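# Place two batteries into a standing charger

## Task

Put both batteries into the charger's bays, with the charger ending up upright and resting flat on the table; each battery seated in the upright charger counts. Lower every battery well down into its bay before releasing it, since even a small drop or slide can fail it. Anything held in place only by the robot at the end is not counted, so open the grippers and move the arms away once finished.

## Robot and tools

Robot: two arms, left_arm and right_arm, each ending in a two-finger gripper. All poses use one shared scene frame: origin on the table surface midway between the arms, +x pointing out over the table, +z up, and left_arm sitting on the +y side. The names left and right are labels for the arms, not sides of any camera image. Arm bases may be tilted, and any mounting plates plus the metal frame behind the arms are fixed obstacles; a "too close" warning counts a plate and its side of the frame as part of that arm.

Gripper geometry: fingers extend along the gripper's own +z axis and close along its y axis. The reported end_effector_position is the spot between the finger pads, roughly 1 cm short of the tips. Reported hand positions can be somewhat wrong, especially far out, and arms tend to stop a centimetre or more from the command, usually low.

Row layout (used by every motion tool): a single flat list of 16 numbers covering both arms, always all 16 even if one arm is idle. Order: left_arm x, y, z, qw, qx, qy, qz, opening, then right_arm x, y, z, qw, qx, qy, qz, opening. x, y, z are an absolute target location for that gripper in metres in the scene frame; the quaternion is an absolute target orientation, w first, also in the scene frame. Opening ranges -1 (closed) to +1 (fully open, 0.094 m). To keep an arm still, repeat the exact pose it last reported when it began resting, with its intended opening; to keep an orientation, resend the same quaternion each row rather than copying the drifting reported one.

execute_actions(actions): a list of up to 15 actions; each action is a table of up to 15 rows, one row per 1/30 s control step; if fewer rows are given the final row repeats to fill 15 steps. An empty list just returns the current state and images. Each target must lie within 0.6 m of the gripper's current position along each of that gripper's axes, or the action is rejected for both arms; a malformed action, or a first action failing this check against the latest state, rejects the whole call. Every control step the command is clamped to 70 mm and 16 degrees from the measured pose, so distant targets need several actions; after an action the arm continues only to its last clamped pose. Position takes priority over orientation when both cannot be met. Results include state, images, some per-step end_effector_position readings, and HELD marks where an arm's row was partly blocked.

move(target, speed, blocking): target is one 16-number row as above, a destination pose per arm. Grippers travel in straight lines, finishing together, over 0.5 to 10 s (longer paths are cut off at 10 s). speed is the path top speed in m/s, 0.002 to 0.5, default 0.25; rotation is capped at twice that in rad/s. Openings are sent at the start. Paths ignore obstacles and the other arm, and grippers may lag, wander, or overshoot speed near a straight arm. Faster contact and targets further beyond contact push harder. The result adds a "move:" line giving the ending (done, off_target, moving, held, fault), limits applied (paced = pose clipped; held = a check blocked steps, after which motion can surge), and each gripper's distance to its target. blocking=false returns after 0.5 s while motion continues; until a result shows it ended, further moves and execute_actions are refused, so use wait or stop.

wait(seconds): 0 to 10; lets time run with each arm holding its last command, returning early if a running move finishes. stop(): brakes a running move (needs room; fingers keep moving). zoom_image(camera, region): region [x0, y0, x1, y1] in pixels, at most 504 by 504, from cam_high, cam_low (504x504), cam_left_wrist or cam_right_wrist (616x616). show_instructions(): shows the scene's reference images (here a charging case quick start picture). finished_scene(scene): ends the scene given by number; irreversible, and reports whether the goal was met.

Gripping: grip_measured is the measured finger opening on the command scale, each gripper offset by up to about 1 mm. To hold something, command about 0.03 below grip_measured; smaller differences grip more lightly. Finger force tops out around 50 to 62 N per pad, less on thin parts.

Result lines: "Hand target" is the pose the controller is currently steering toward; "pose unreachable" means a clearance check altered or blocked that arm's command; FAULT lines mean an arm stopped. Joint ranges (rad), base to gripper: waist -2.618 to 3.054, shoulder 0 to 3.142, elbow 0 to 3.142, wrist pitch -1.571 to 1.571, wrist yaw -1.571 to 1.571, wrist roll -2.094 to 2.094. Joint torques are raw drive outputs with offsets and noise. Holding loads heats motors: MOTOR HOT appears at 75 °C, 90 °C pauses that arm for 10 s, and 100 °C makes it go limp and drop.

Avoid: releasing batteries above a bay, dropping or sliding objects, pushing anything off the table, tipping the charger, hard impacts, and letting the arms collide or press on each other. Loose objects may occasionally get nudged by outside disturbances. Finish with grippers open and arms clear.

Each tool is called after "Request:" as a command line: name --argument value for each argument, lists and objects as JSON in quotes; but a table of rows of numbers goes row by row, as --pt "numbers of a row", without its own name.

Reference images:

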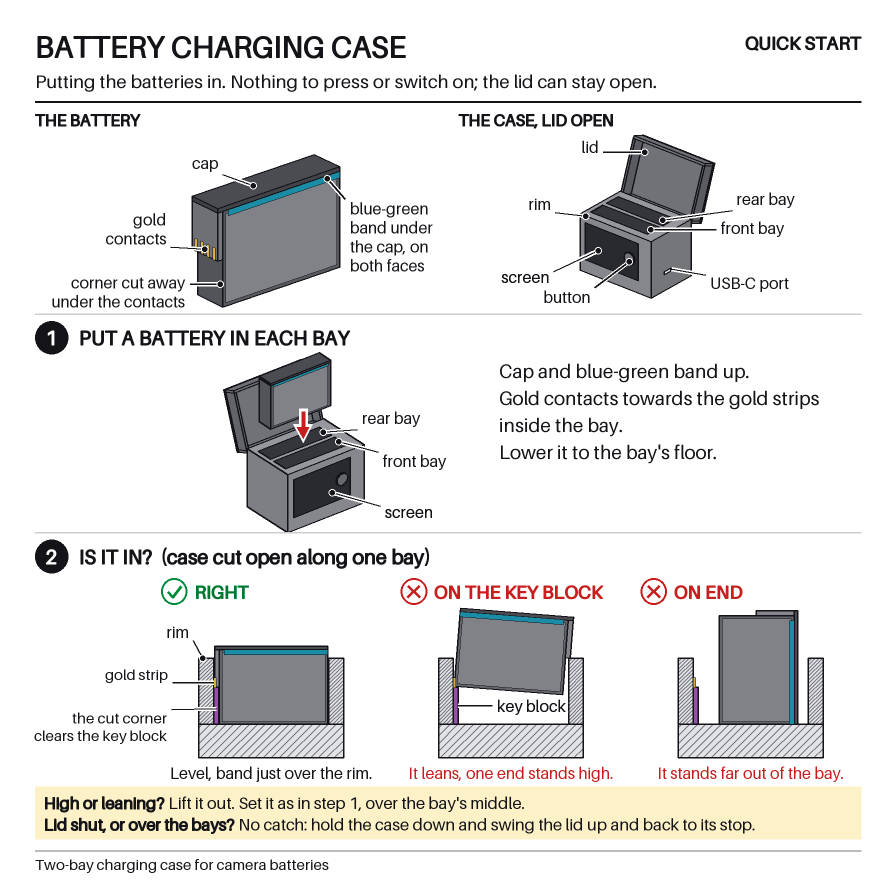

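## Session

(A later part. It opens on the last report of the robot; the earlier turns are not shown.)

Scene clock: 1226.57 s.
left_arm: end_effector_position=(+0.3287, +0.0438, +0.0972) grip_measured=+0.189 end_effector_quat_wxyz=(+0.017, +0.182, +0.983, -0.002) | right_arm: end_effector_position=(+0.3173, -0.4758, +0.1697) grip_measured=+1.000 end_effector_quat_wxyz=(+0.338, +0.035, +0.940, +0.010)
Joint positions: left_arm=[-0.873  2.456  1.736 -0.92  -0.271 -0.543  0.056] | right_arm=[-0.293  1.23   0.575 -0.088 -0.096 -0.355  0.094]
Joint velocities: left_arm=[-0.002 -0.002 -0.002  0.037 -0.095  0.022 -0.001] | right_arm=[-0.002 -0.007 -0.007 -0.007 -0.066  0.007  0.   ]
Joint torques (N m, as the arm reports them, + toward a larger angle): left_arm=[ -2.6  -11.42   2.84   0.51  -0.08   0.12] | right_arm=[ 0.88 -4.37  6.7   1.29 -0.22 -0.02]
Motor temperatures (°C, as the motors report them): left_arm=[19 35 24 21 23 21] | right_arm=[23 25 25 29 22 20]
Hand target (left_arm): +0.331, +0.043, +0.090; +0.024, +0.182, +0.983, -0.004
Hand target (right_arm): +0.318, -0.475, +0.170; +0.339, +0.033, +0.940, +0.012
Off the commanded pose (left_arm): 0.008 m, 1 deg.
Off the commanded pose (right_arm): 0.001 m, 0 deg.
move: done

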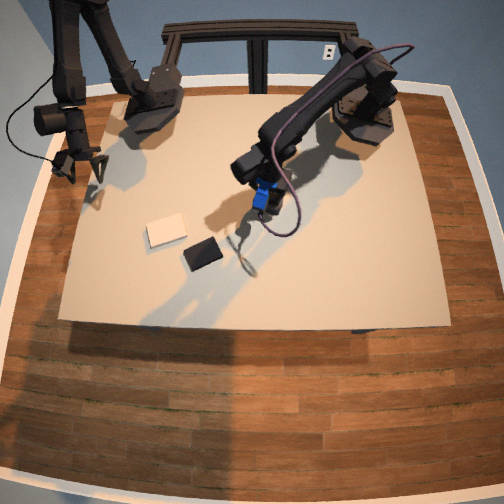

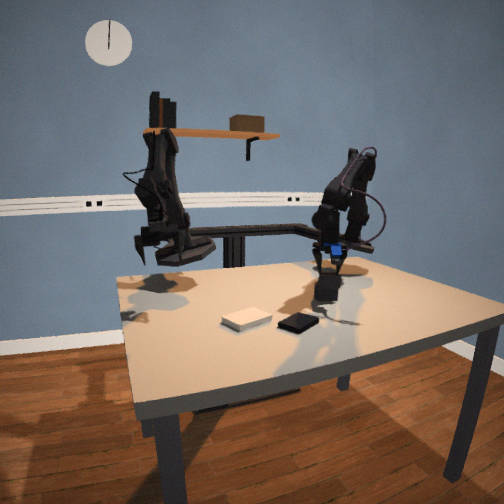

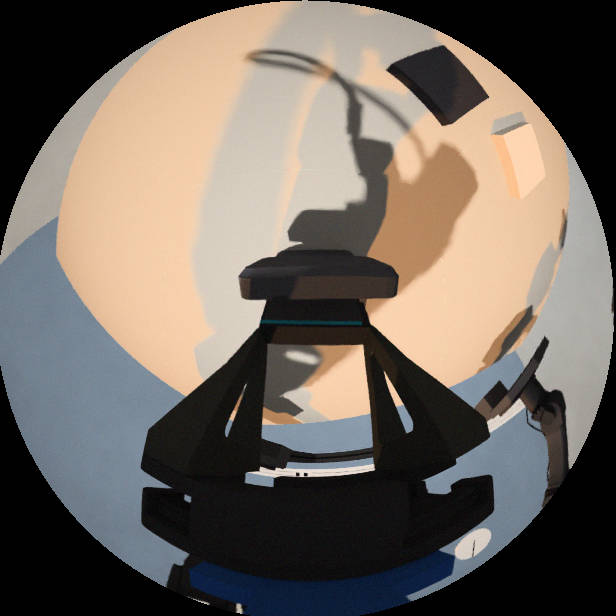

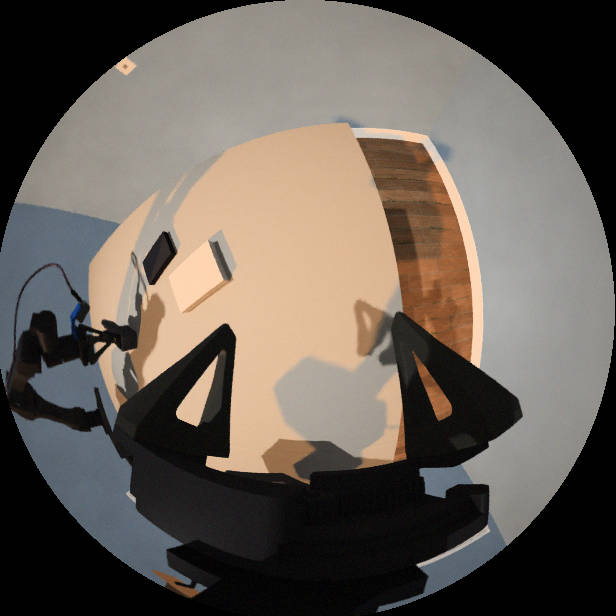

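Request:
move --target '[0.3315,0.043,0.090,0.025,0.1822,0.983,-0.004,0.14,0.265,-0.10,0.075,0.530,-0.434,0.631,0.364,-0.5]' --speed 0.2

Scene clock: 1242.57 s.
left_arm: end_effector_position=(+0.3288, +0.0438, +0.0972) grip_measured=+0.189 end_effector_quat_wxyz=(+0.017, +0.182, +0.983, -0.002) | right_arm: end_effector_position=(+0.2613, -0.1109, +0.0691) grip_measured=-0.498 end_effector_quat_wxyz=(+0.506, -0.433, +0.656, +0.356)
Joint positions: left_arm=[-0.873  2.456  1.736 -0.92  -0.271 -0.542  0.056] | right_arm=[ 0.396  2.582  0.473  1.53  -0.731 -0.591  0.024]
Joint velocities: left_arm=[ 0.007 -0.007 -0.007  0.081 -0.051 -0.037 -0.001] | right_arm=[-0.012  0.002  0.002  0.007 -0.022 -0.007  0.   ]
Joint torques (N m, as the arm reports them, + toward a larger angle): left_arm=[ -2.64 -11.38   2.95   0.51  -0.07   0.12] | right_arm=[ 3.45 -6.64  1.71  1.73 -0.52 -0.09]
Motor temperatures (°C, as the motors report them): left_arm=[19 34 24 22 23 21] | right_arm=[23 25 25 30 22 20]
Hand target (left_arm): +0.331, +0.043, +0.090; +0.025, +0.182, +0.983, -0.004
Hand target (right_arm): +0.263, -0.104, +0.076; +0.523, -0.443, +0.634, +0.359
Off the commanded pose (left_arm): 0.008 m, 1 deg.
Off the commanded pose (right_arm): 0.013 m, 4 deg.
joint sent to its limit (right arm) — the command would take joint 4 (wrist pitch) past its upper limit, so that joint was sent only as far as its limit.
move: off_target (right_arm)

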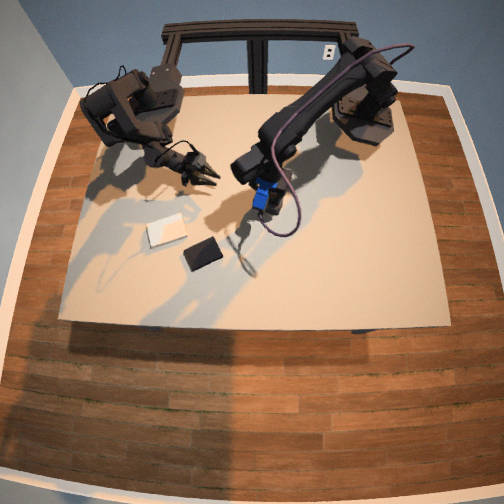

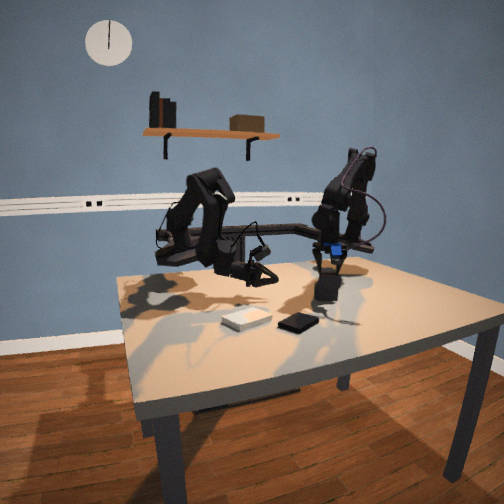

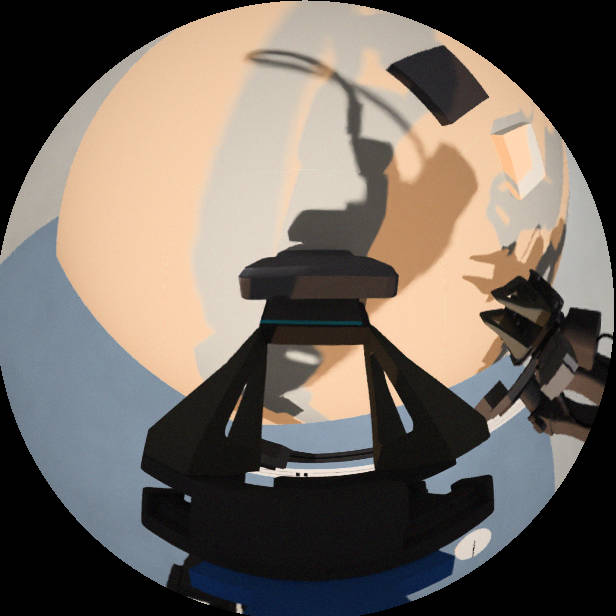

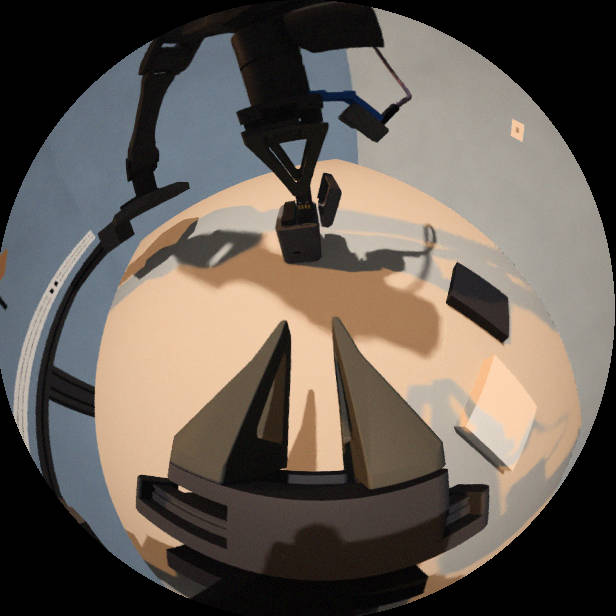

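Request:
zoom_image --camera "cam_right_wrist" --region '[265, 165, 355, 275]'

Region (265, 165, 355, 275) of cam_right_wrist's 616x616 image, scaled by 4.582, with more detail than that image has; it fills the left 412 columns of this view, and the rest is white.

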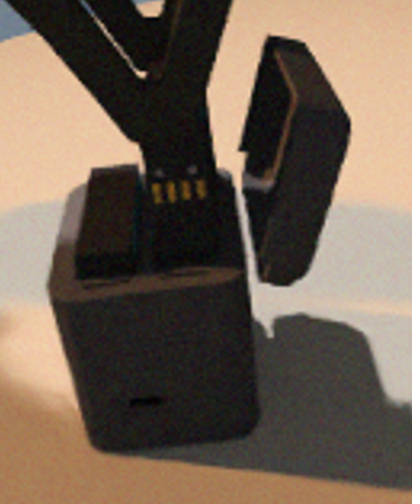

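Request:
move --target '[0.3315,0.043,0.075,0.025,0.1822,0.983,-0.004,0.14,0.263,-0.104,0.076,0.523,-0.443,0.634,0.359,-0.5]' --speed 0.015

Request:
zoom_image --camera "cam_right_wrist" --region '[265, 165, 355, 275]'

Scene clock: 1249.83 s.
left_arm: end_effector_position=(+0.3459, +0.0365, +0.0923) grip_measured=+0.189 end_effector_quat_wxyz=(+0.054, +0.174, +0.983, -0.012) | right_arm: end_effector_position=(+0.2610, -0.1107, +0.0694) grip_measured=-0.498 end_effector_quat_wxyz=(+0.506, -0.433, +0.655, +0.357)
Joint positions: left_arm=[-0.864  2.46   1.722 -0.827 -0.305 -0.53   0.056] | right_arm=[ 0.396  2.582  0.473  1.53  -0.734 -0.593  0.024]
Joint velocities: left_arm=[-0.007  0.002 -0.002  0.066 -0.007 -0.007 -0.   ] | right_arm=[ 0.002  0.012 -0.007 -0.081 -0.081 -0.051 -0.001]
Joint torques (N m, as the arm reports them, + toward a larger angle): left_arm=[-2.7  -9.94  2.62  0.24  0.16  0.07] | right_arm=[ 3.42 -6.6   1.7   1.72 -0.53 -0.14]
Motor temperatures (°C, as the motors report them): left_arm=[19 34 24 21 23 21] | right_arm=[23 25 24 30 22 20]
Hand target (left_arm): +0.332, +0.043, +0.076; +0.025, +0.182, +0.983, -0.004
Hand target (right_arm): +0.263, -0.104, +0.076; +0.522, -0.443, +0.634, +0.359
Off the commanded pose (left_arm): 0.023 m, 4 deg.
Off the commanded pose (right_arm): 0.010 m, 3 deg.
joint sent to its limit (right arm) — the command would take joint 4 (wrist pitch) past its upper limit, so that joint was sent only as far as its limit.
move: off_target (left_arm, right_arm)

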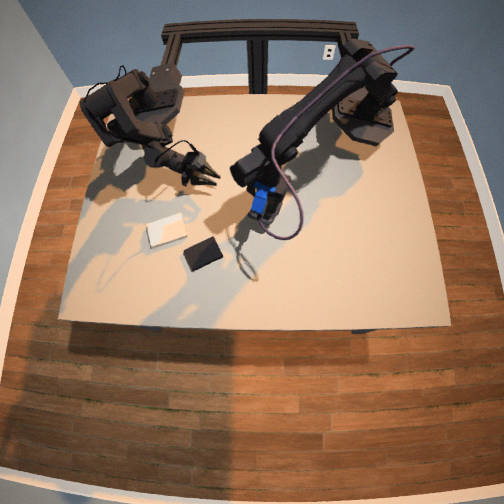

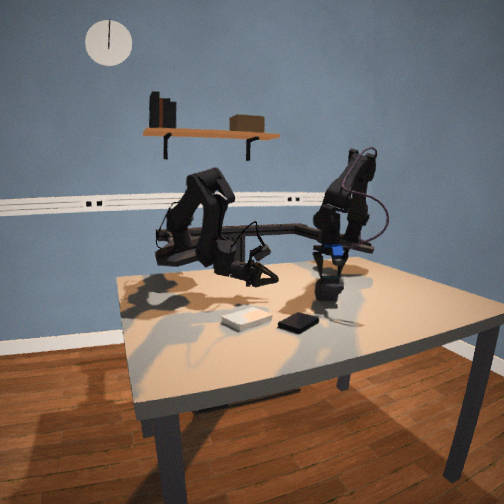

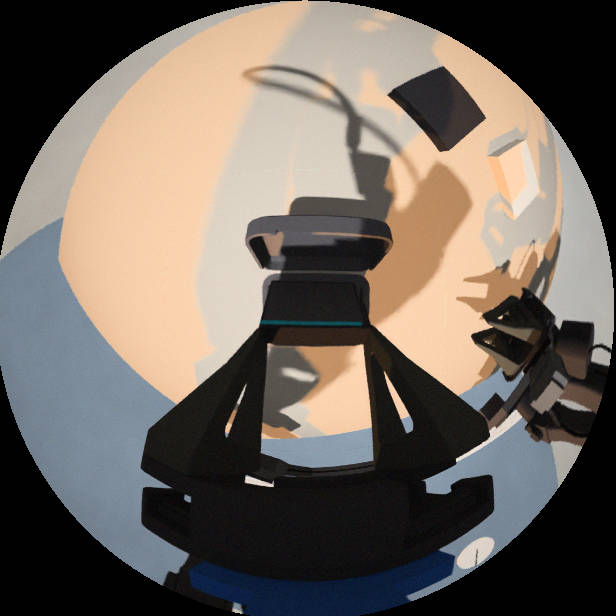

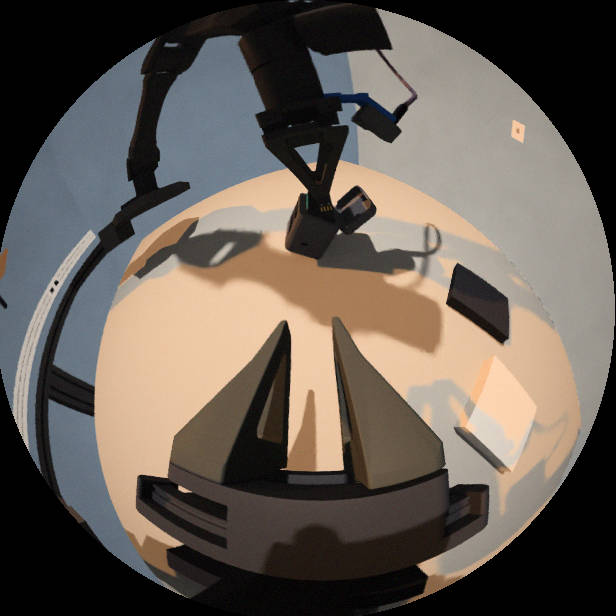

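Region (265, 165, 355, 275) of cam_right_wrist's 616x616 image, scaled by 4.582, with more detail than that image has; it fills the left 412 columns of this view, and the rest is white.

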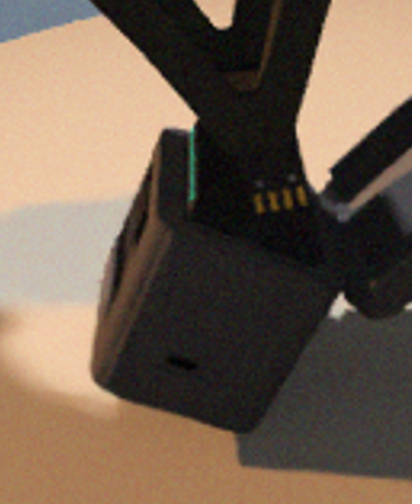

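Request:
move --target '[0.329,0.044,0.106,0.025,0.1822,0.983,-0.004,0.14,0.263,-0.104,0.076,0.523,-0.443,0.634,0.359,-0.5]' --speed 0.01

Request:
zoom_image --camera "cam_right_wrist" --region '[265, 165, 375, 275]'

Scene clock: 1256.37 s.
left_arm: end_effector_position=(+0.3268, +0.0455, +0.0972) grip_measured=+0.189 end_effector_quat_wxyz=(+0.014, +0.183, +0.983, -0.004) | right_arm: end_effector_position=(+0.2610, -0.1107, +0.0695) grip_measured=-0.498 end_effector_quat_wxyz=(+0.506, -0.434, +0.654, +0.357)
Joint positions: left_arm=[-0.872  2.447  1.722 -0.916 -0.265 -0.541  0.056] | right_arm=[ 0.396  2.582  0.473  1.53  -0.734 -0.593  0.024]
Joint velocities: left_arm=[ 0.002  0.002  0.012 -0.051  0.037 -0.007  0.001] | right_arm=[-0.022  0.007 -0.002  0.037 -0.022  0.037 -0.002]
Joint torques (N m, as the arm reports them, + toward a larger angle): left_arm=[ -3.73 -13.41   4.42   0.15  -0.15  -0.06] | right_arm=[ 3.33 -6.73  1.5   1.73 -0.54 -0.14]
Motor temperatures (°C, as the motors report them): left_arm=[19 34 24 21 23 21] | right_arm=[23 26 24 31 22 20]
Hand target (left_arm): +0.329, +0.044, +0.106; +0.025, +0.182, +0.983, -0.003
Hand target (right_arm): +0.263, -0.104, +0.076; +0.522, -0.444, +0.634, +0.359
Off the commanded pose (left_arm): 0.009 m, 1 deg.
Off the commanded pose (right_arm): 0.010 m, 3 deg.
joint sent to its limit (right arm) — the command would take joint 4 (wrist pitch) past its upper limit, so that joint was sent only as far as its limit.
move: off_target (right_arm)

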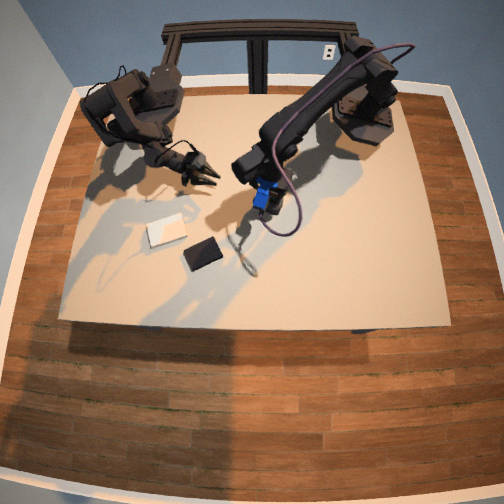

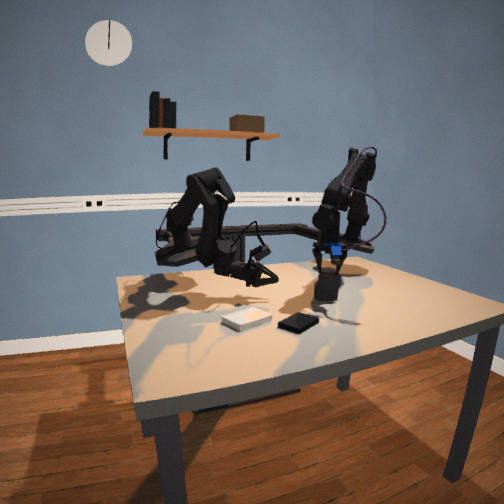

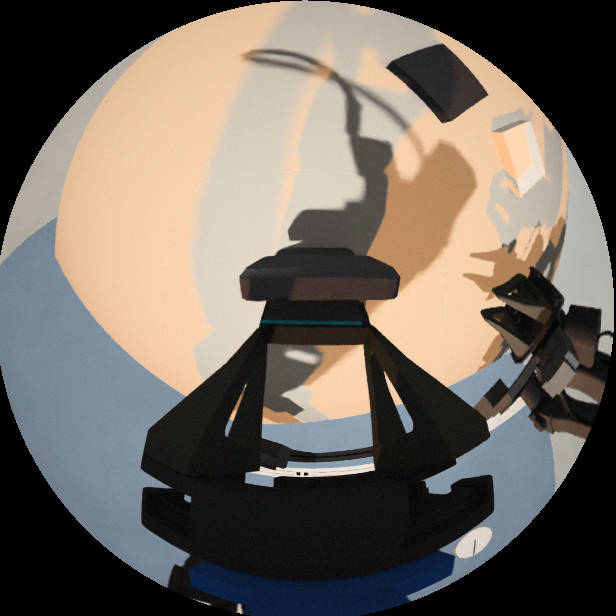

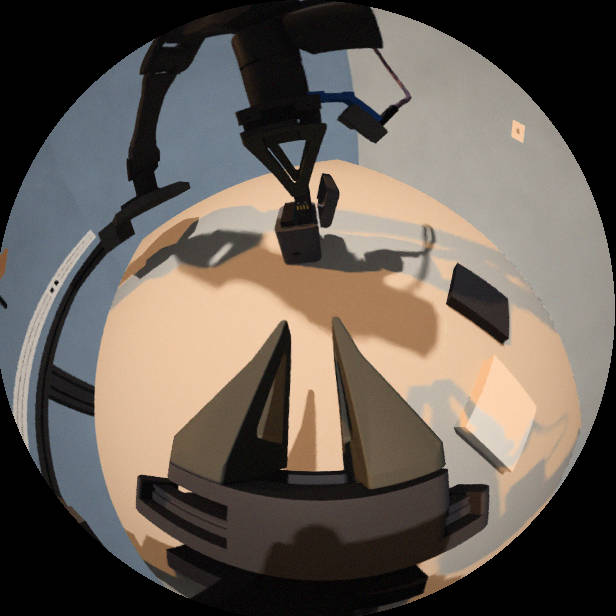

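Region (265, 165, 375, 275) of cam_right_wrist's 616x616 image, scaled by 4.582, with more detail than that image has.

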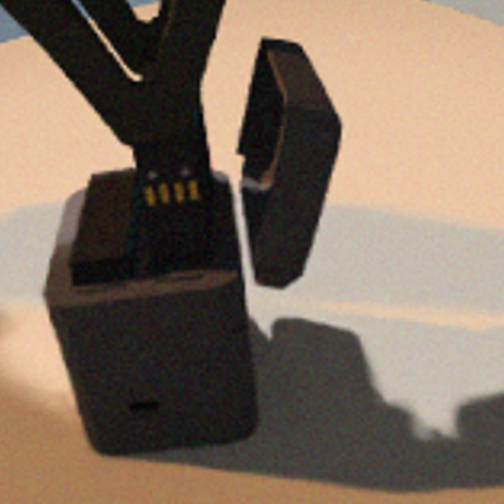

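Request:
move --target '[0.329,0.042,0.175,0.025,0.1822,0.983,-0.004,0.14,0.263,-0.104,0.076,0.523,-0.443,0.634,0.359,-0.5]' --speed 0.08

Request:
zoom_image --camera "cam_right_wrist" --region '[265, 145, 375, 275]'

Request:
zoom_image --camera "cam_left_wrist" --region '[220, 180, 420, 370]'

Scene clock: 1263.10 s.
left_arm: end_effector_position=(+0.3243, +0.0505, +0.1534) grip_measured=+0.189 end_effector_quat_wxyz=(+0.002, +0.182, +0.983, +0.009) | right_arm: end_effector_position=(+0.2610, -0.1107, +0.0695) grip_measured=-0.498 end_effector_quat_wxyz=(+0.506, -0.434, +0.654, +0.357)
Joint positions: left_arm=[-0.902  2.397  1.861 -1.149 -0.264 -0.582  0.056] | right_arm=[ 0.396  2.582  0.473  1.53  -0.734 -0.593  0.024]
Joint velocities: left_arm=[ 0.002  0.012  0.012  0.007  0.022  0.007 -0.   ] | right_arm=[-0.002 -0.002 -0.017  0.022 -0.022  0.007  0.   ]
Joint torques (N m, as the arm reports them, + toward a larger angle): left_arm=[ -4.48 -14.05   6.41   0.05  -0.07  -0.05] | right_arm=[ 3.38 -6.56  1.35  1.73 -0.54 -0.08]
Motor temperatures (°C, as the motors report them): left_arm=[19 35 24 21 23 21] | right_arm=[23 26 24 31 22 20]
Hand target (left_arm): +0.329, +0.042, +0.175; +0.025, +0.182, +0.983, -0.005
Hand target (right_arm): +0.263, -0.104, +0.076; +0.522, -0.443, +0.634, +0.359
Off the commanded pose (left_arm): 0.024 m, 3 deg.
Off the commanded pose (right_arm): 0.010 m, 3 deg.
joint sent to its limit (right arm) — the command would take joint 4 (wrist pitch) past its upper limit, so that joint was sent only as far as its limit.
move: off_target (left_arm, right_arm)

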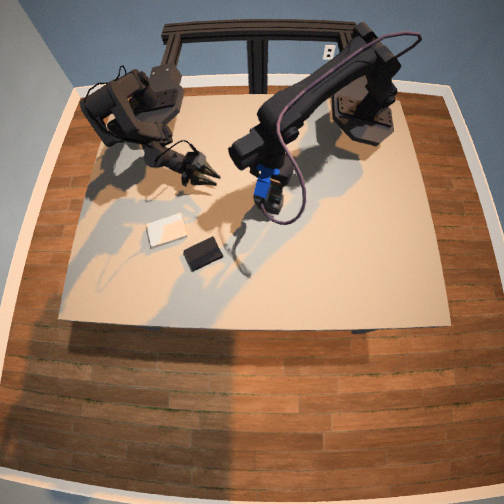

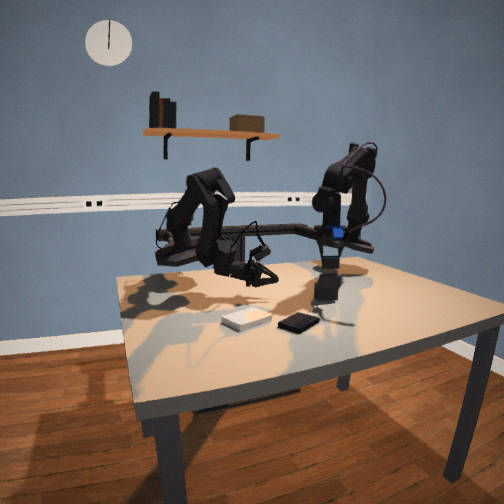

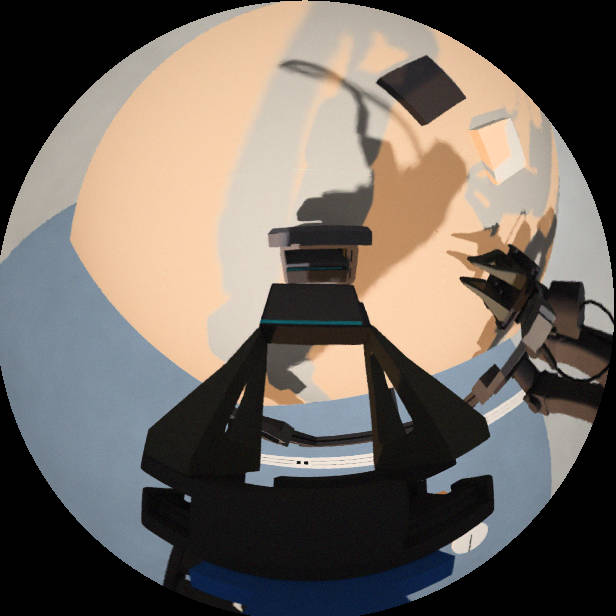

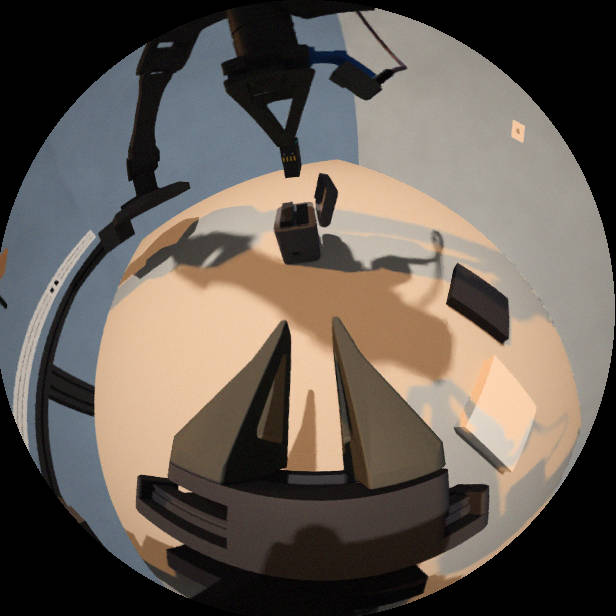

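Region (265, 145, 375, 275) of cam_right_wrist's 616x616 image, scaled by 3.877, with more detail than that image has; it fills the left 426 columns of this view, and the rest is white.

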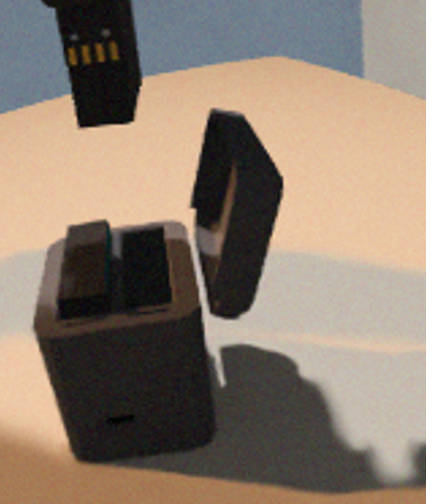

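Region (220, 180, 420, 370) of cam_left_wrist's 616x616 image, scaled by 2.520, with more detail than that image has; it fills the top 479 rows of this view, and the rest is white.

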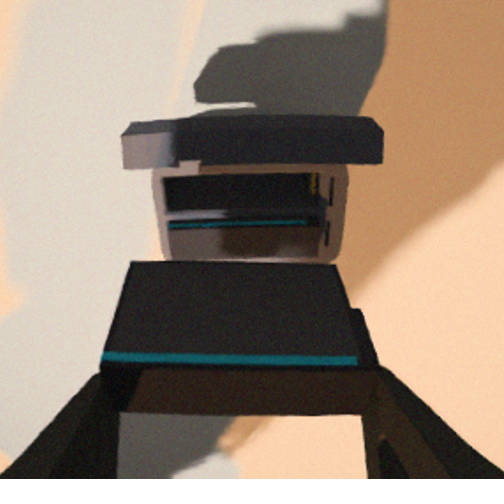

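Request:
move --target '[0.331,0.043,0.106,0.025,0.1478,0.989,-0.004,0.14,0.263,-0.104,0.076,0.523,-0.443,0.634,0.359,-0.5]' --speed 0.03

Request:
zoom_image --camera "cam_right_wrist" --region '[265, 165, 355, 275]'

Request:
zoom_image --camera "cam_left_wrist" --region '[220, 200, 420, 370]'

Scene clock: 1278.63 s.
left_arm: end_effector_position=(+0.3280, +0.0424, +0.1067) grip_measured=+0.189 end_effector_quat_wxyz=(+0.017, +0.153, +0.988, -0.005) | right_arm: end_effector_position=(+0.2610, -0.1107, +0.0694) grip_measured=-0.498 end_effector_quat_wxyz=(+0.506, -0.434, +0.655, +0.356)
Joint positions: left_arm=[-0.88   2.441  1.749 -0.945 -0.267 -0.607  0.056] | right_arm=[ 0.396  2.582  0.473  1.53  -0.734 -0.593  0.024]
Joint velocities: left_arm=[ 0.007 -0.012  0.002  0.081  0.007  0.022 -0.003] | right_arm=[-0.017 -0.007 -0.002  0.007  0.007 -0.081 -0.001]
Joint torques (N m, as the arm reports them, + toward a larger angle): left_arm=[ -2.94 -12.29   3.71   0.28  -0.09  -0.06] | right_arm=[ 3.37 -6.61  1.4   1.75 -0.52 -0.13]
Motor temperatures (°C, as the motors report them): left_arm=[20 36 24 21 23 21] | right_arm=[23 26 24 32 22 20]
Hand target (left_arm): +0.331, +0.043, +0.106; +0.025, +0.148, +0.989, -0.004
Hand target (right_arm): +0.263, -0.104, +0.076; +0.522, -0.443, +0.634, +0.359
Off the commanded pose (left_arm): 0.003 m, 1 deg.
Off the commanded pose (right_arm): 0.010 m, 3 deg.
joint sent to its limit (right arm) — the command would take joint 4 (wrist pitch) past its upper limit, so that joint was sent only as far as its limit.
move: off_target (right_arm)

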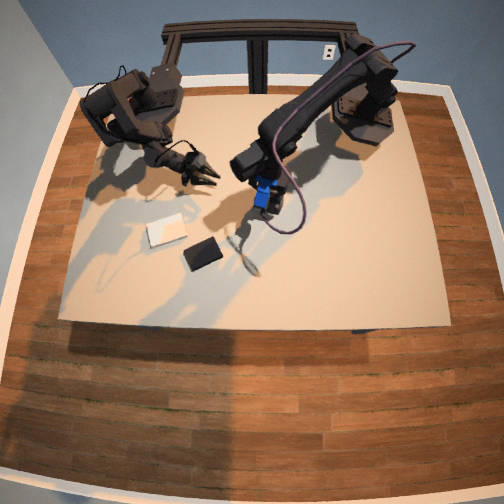

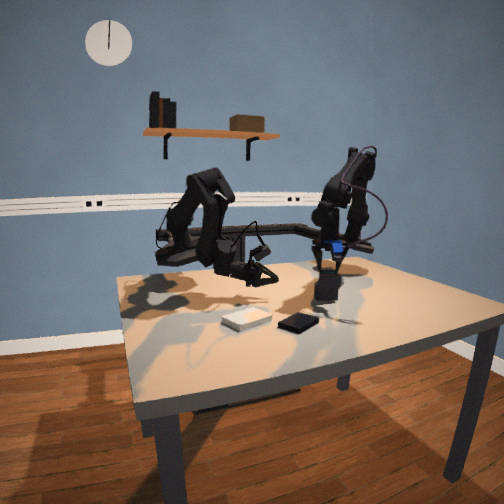

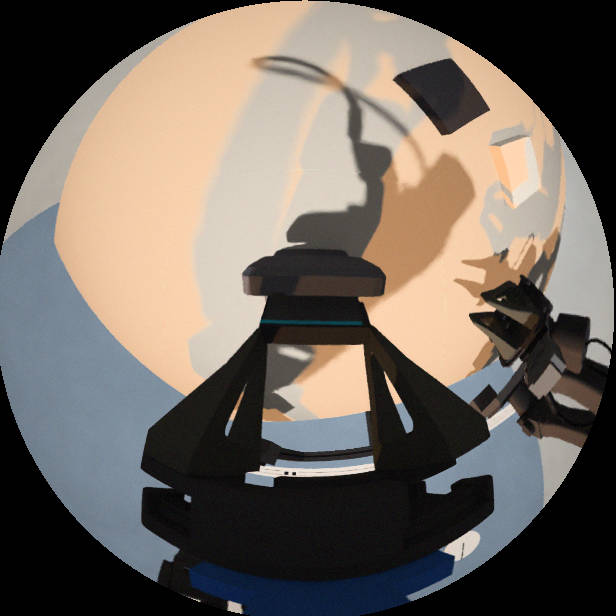

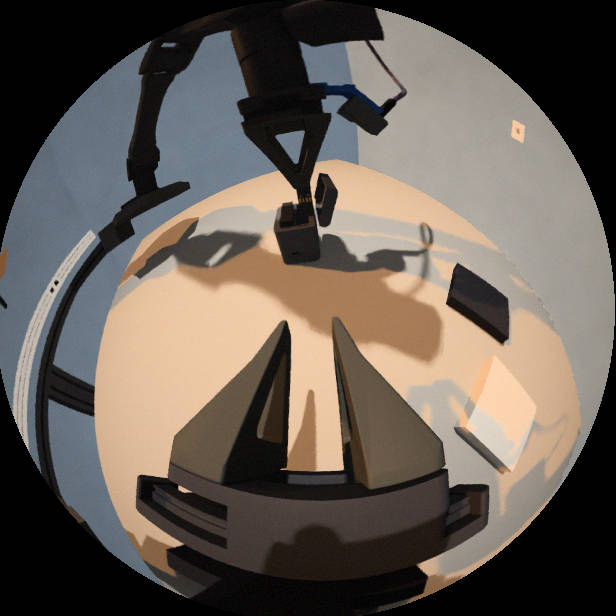

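Region (265, 165, 355, 275) of cam_right_wrist's 616x616 image, scaled by 4.582, with more detail than that image has; it fills the left 412 columns of this view, and the rest is white.

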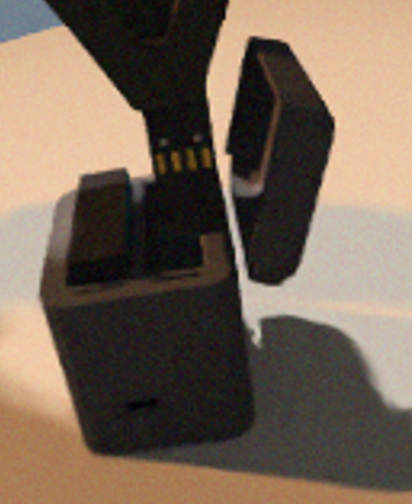

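Region (220, 200, 420, 370) of cam_left_wrist's 616x616 image, scaled by 2.520, with more detail than that image has; it fills the top 428 rows of this view, and the rest is white.

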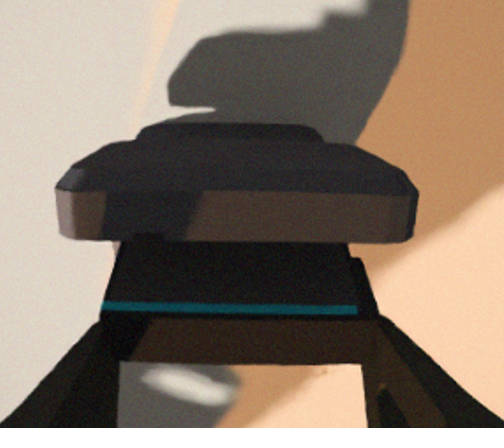

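Request:
move --target '[0.324,0.0435,0.175,0.025,0.1478,0.989,-0.004,0.14,0.263,-0.104,0.076,0.523,-0.443,0.634,0.359,-0.5]' --speed 0.08

Request:
move --target '[0.3262,0.0445,0.106,0.025,0.1478,0.989,-0.004,0.14,0.263,-0.104,0.076,0.523,-0.443,0.634,0.359,-0.5]' --speed 0.03

Request:
zoom_image --camera "cam_right_wrist" --region '[265, 165, 355, 275]'

Request:
zoom_image --camera "cam_left_wrist" --region '[220, 200, 420, 370]'

Scene clock: 1288.47 s.
left_arm: end_effector_position=(+0.3196, +0.0519, +0.1541) grip_measured=+0.189 end_effector_quat_wxyz=(+0.004, +0.148, +0.989, +0.010) | right_arm: end_effector_position=(+0.2610, -0.1107, +0.0695) grip_measured=-0.498 end_effector_quat_wxyz=(+0.506, -0.434, +0.654, +0.357)
Joint positions: left_arm=[-0.911  2.381  1.832 -1.139 -0.267 -0.659  0.056] | right_arm=[ 0.396  2.582  0.473  1.53  -0.734 -0.593  0.024]
Joint velocities: left_arm=[-0.012  0.017  0.002 -0.007  0.022 -0.007 -0.001] | right_arm=[ 0.002  0.002 -0.007 -0.022  0.022 -0.007  0.   ]
Joint torques (N m, as the arm reports them, + toward a larger angle): left_arm=[ -4.39 -13.92   6.26   0.    -0.1   -0.04] | right_arm=[ 3.51 -6.6   1.57  1.75 -0.53 -0.1 ]
Motor temperatures (°C, as the motors report them): left_arm=[20 35 24 21 23 21] | right_arm=[23 26 24 32 22 20]
Hand target (left_arm): +0.324, +0.044, +0.175; +0.025, +0.148, +0.989, -0.005
Hand target (right_arm): +0.263, -0.104, +0.076; +0.522, -0.443, +0.634, +0.359
Off the commanded pose (left_arm): 0.023 m, 3 deg.
Off the commanded pose (right_arm): 0.010 m, 3 deg.
joint sent to its limit (right arm) — the command would take joint 4 (wrist pitch) past its upper limit, so that joint was sent only as far as its limit.
move: off_target (left_arm, right_arm)

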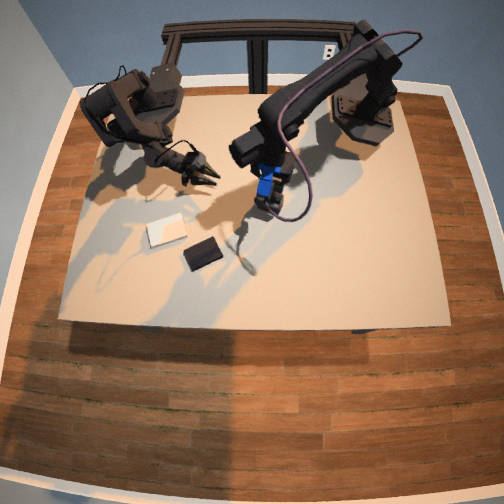

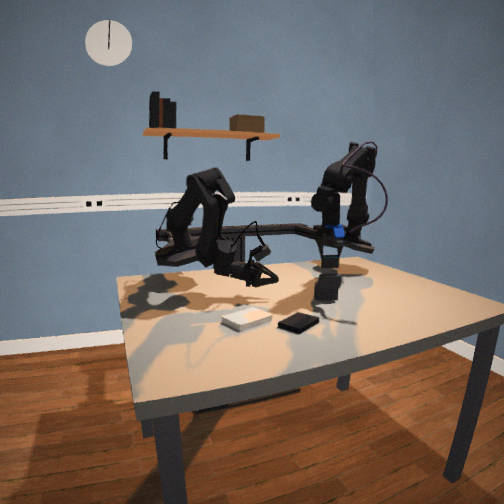

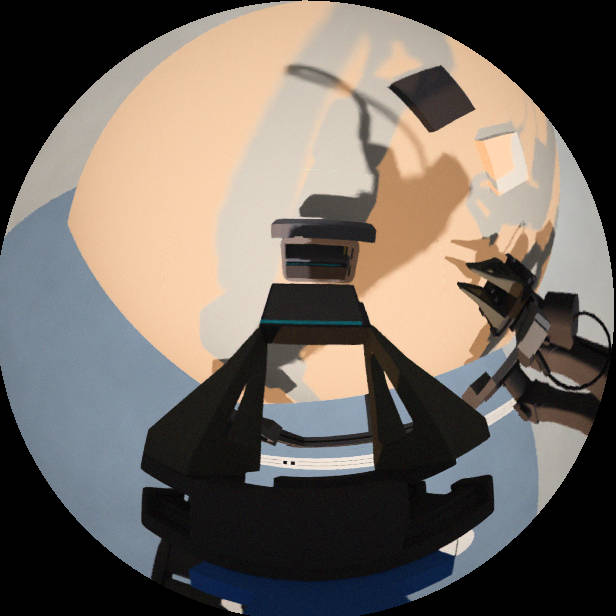

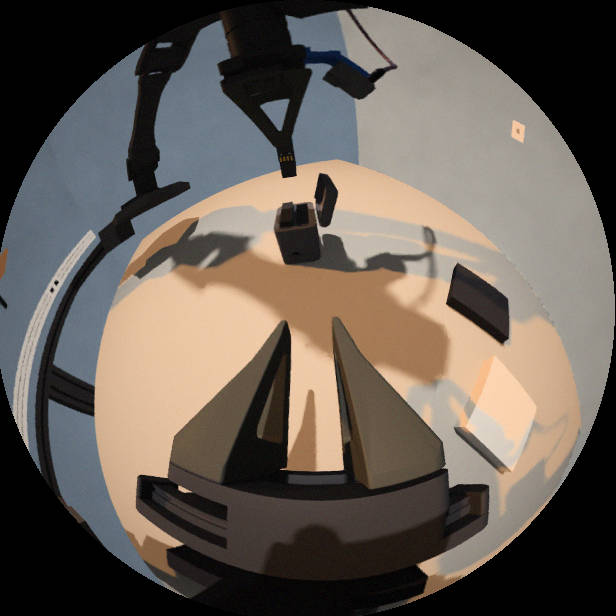

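Scene clock: 1290.43 s.
left_arm: end_effector_position=(+0.3233, +0.0439, +0.1068) grip_measured=+0.189 end_effector_quat_wxyz=(+0.018, +0.147, +0.989, -0.005) | right_arm: end_effector_position=(+0.2610, -0.1107, +0.0695) grip_measured=-0.498 end_effector_quat_wxyz=(+0.506, -0.434, +0.654, +0.357)
Joint positions: left_arm=[-0.887  2.427  1.722 -0.933 -0.267 -0.628  0.056] | right_arm=[ 0.396  2.582  0.473  1.53  -0.734 -0.593  0.024]
Joint velocities: left_arm=[-0.017 -0.007 -0.007  0.007  0.007 -0.037 -0.   ] | right_arm=[-0.002 -0.002 -0.022  0.066 -0.051 -0.037  0.   ]
Joint torques (N m, as the arm reports them, + toward a larger angle): left_arm=[ -2.8  -12.1    3.66   0.31  -0.13   0.08] | right_arm=[ 3.39 -6.61  1.46  1.75 -0.53 -0.12]
Motor temperatures (°C, as the motors report them): left_arm=[19 35 24 21 23 21] | right_arm=[23 26 24 32 22 20]
Hand target (left_arm): +0.326, +0.045, +0.106; +0.025, +0.148, +0.989, -0.004
Hand target (right_arm): +0.263, -0.104, +0.076; +0.522, -0.443, +0.634, +0.359
Off the commanded pose (left_arm): 0.003 m, 1 deg.
Off the commanded pose (right_arm): 0.010 m, 3 deg.
joint sent to its limit (right arm) — the command would take joint 4 (wrist pitch) past its upper limit, so that joint was sent only as far as its limit.
move: off_target (right_arm)

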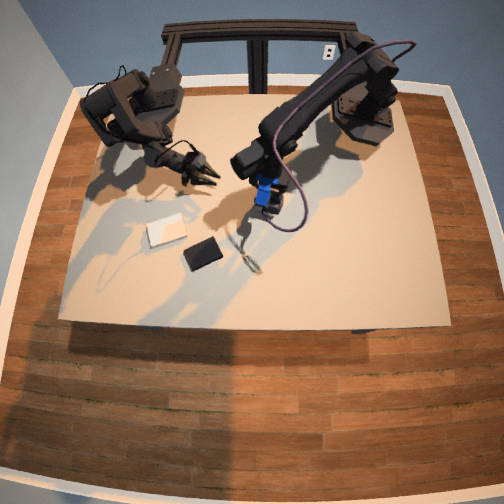

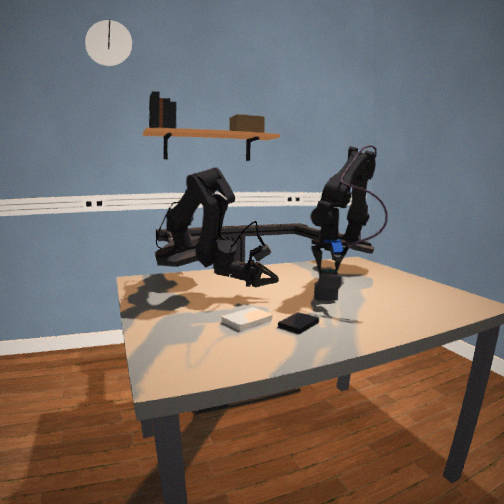

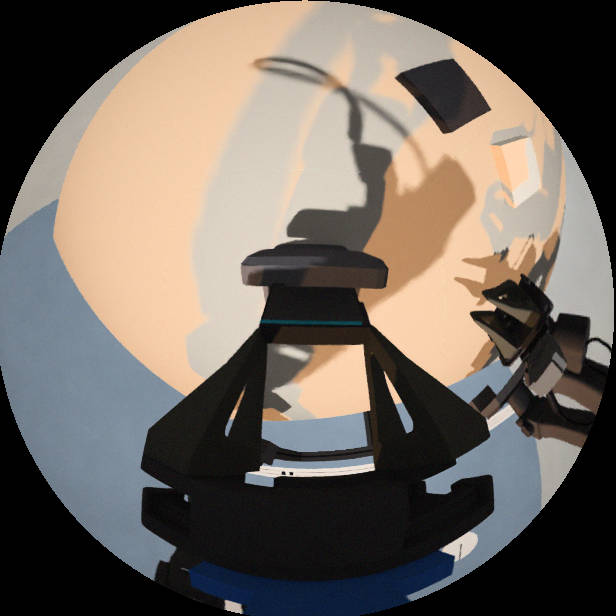

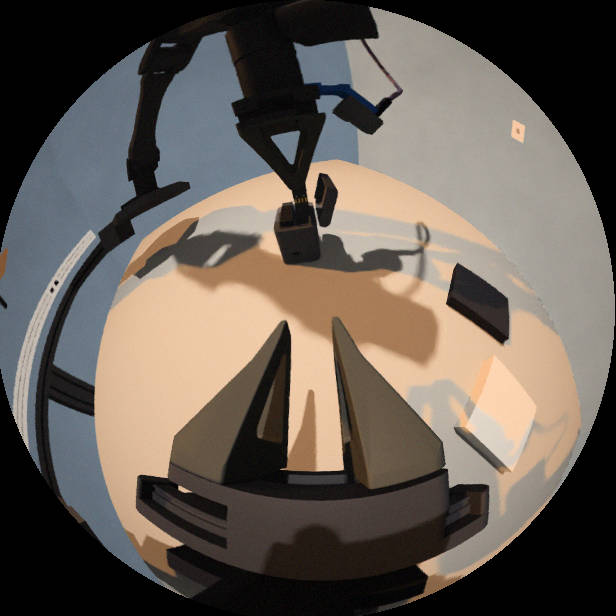

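Region (265, 165, 355, 275) of cam_right_wrist's 616x616 image, scaled by 4.582, with more detail than that image has; it fills the left 412 columns of this view, and the rest is white.

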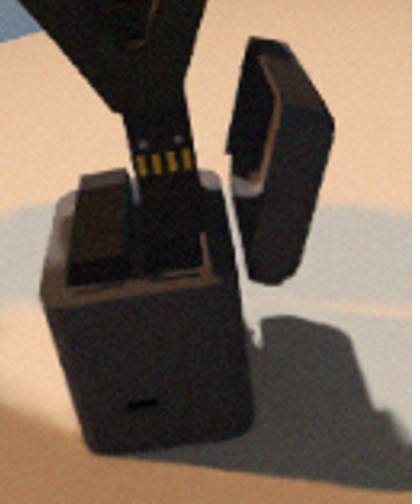

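Region (220, 200, 420, 370) of cam_left_wrist's 616x616 image, scaled by 2.520, with more detail than that image has; it fills the top 428 rows of this view, and the rest is white.

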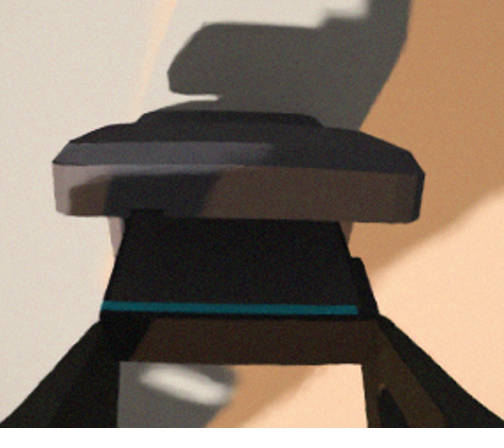

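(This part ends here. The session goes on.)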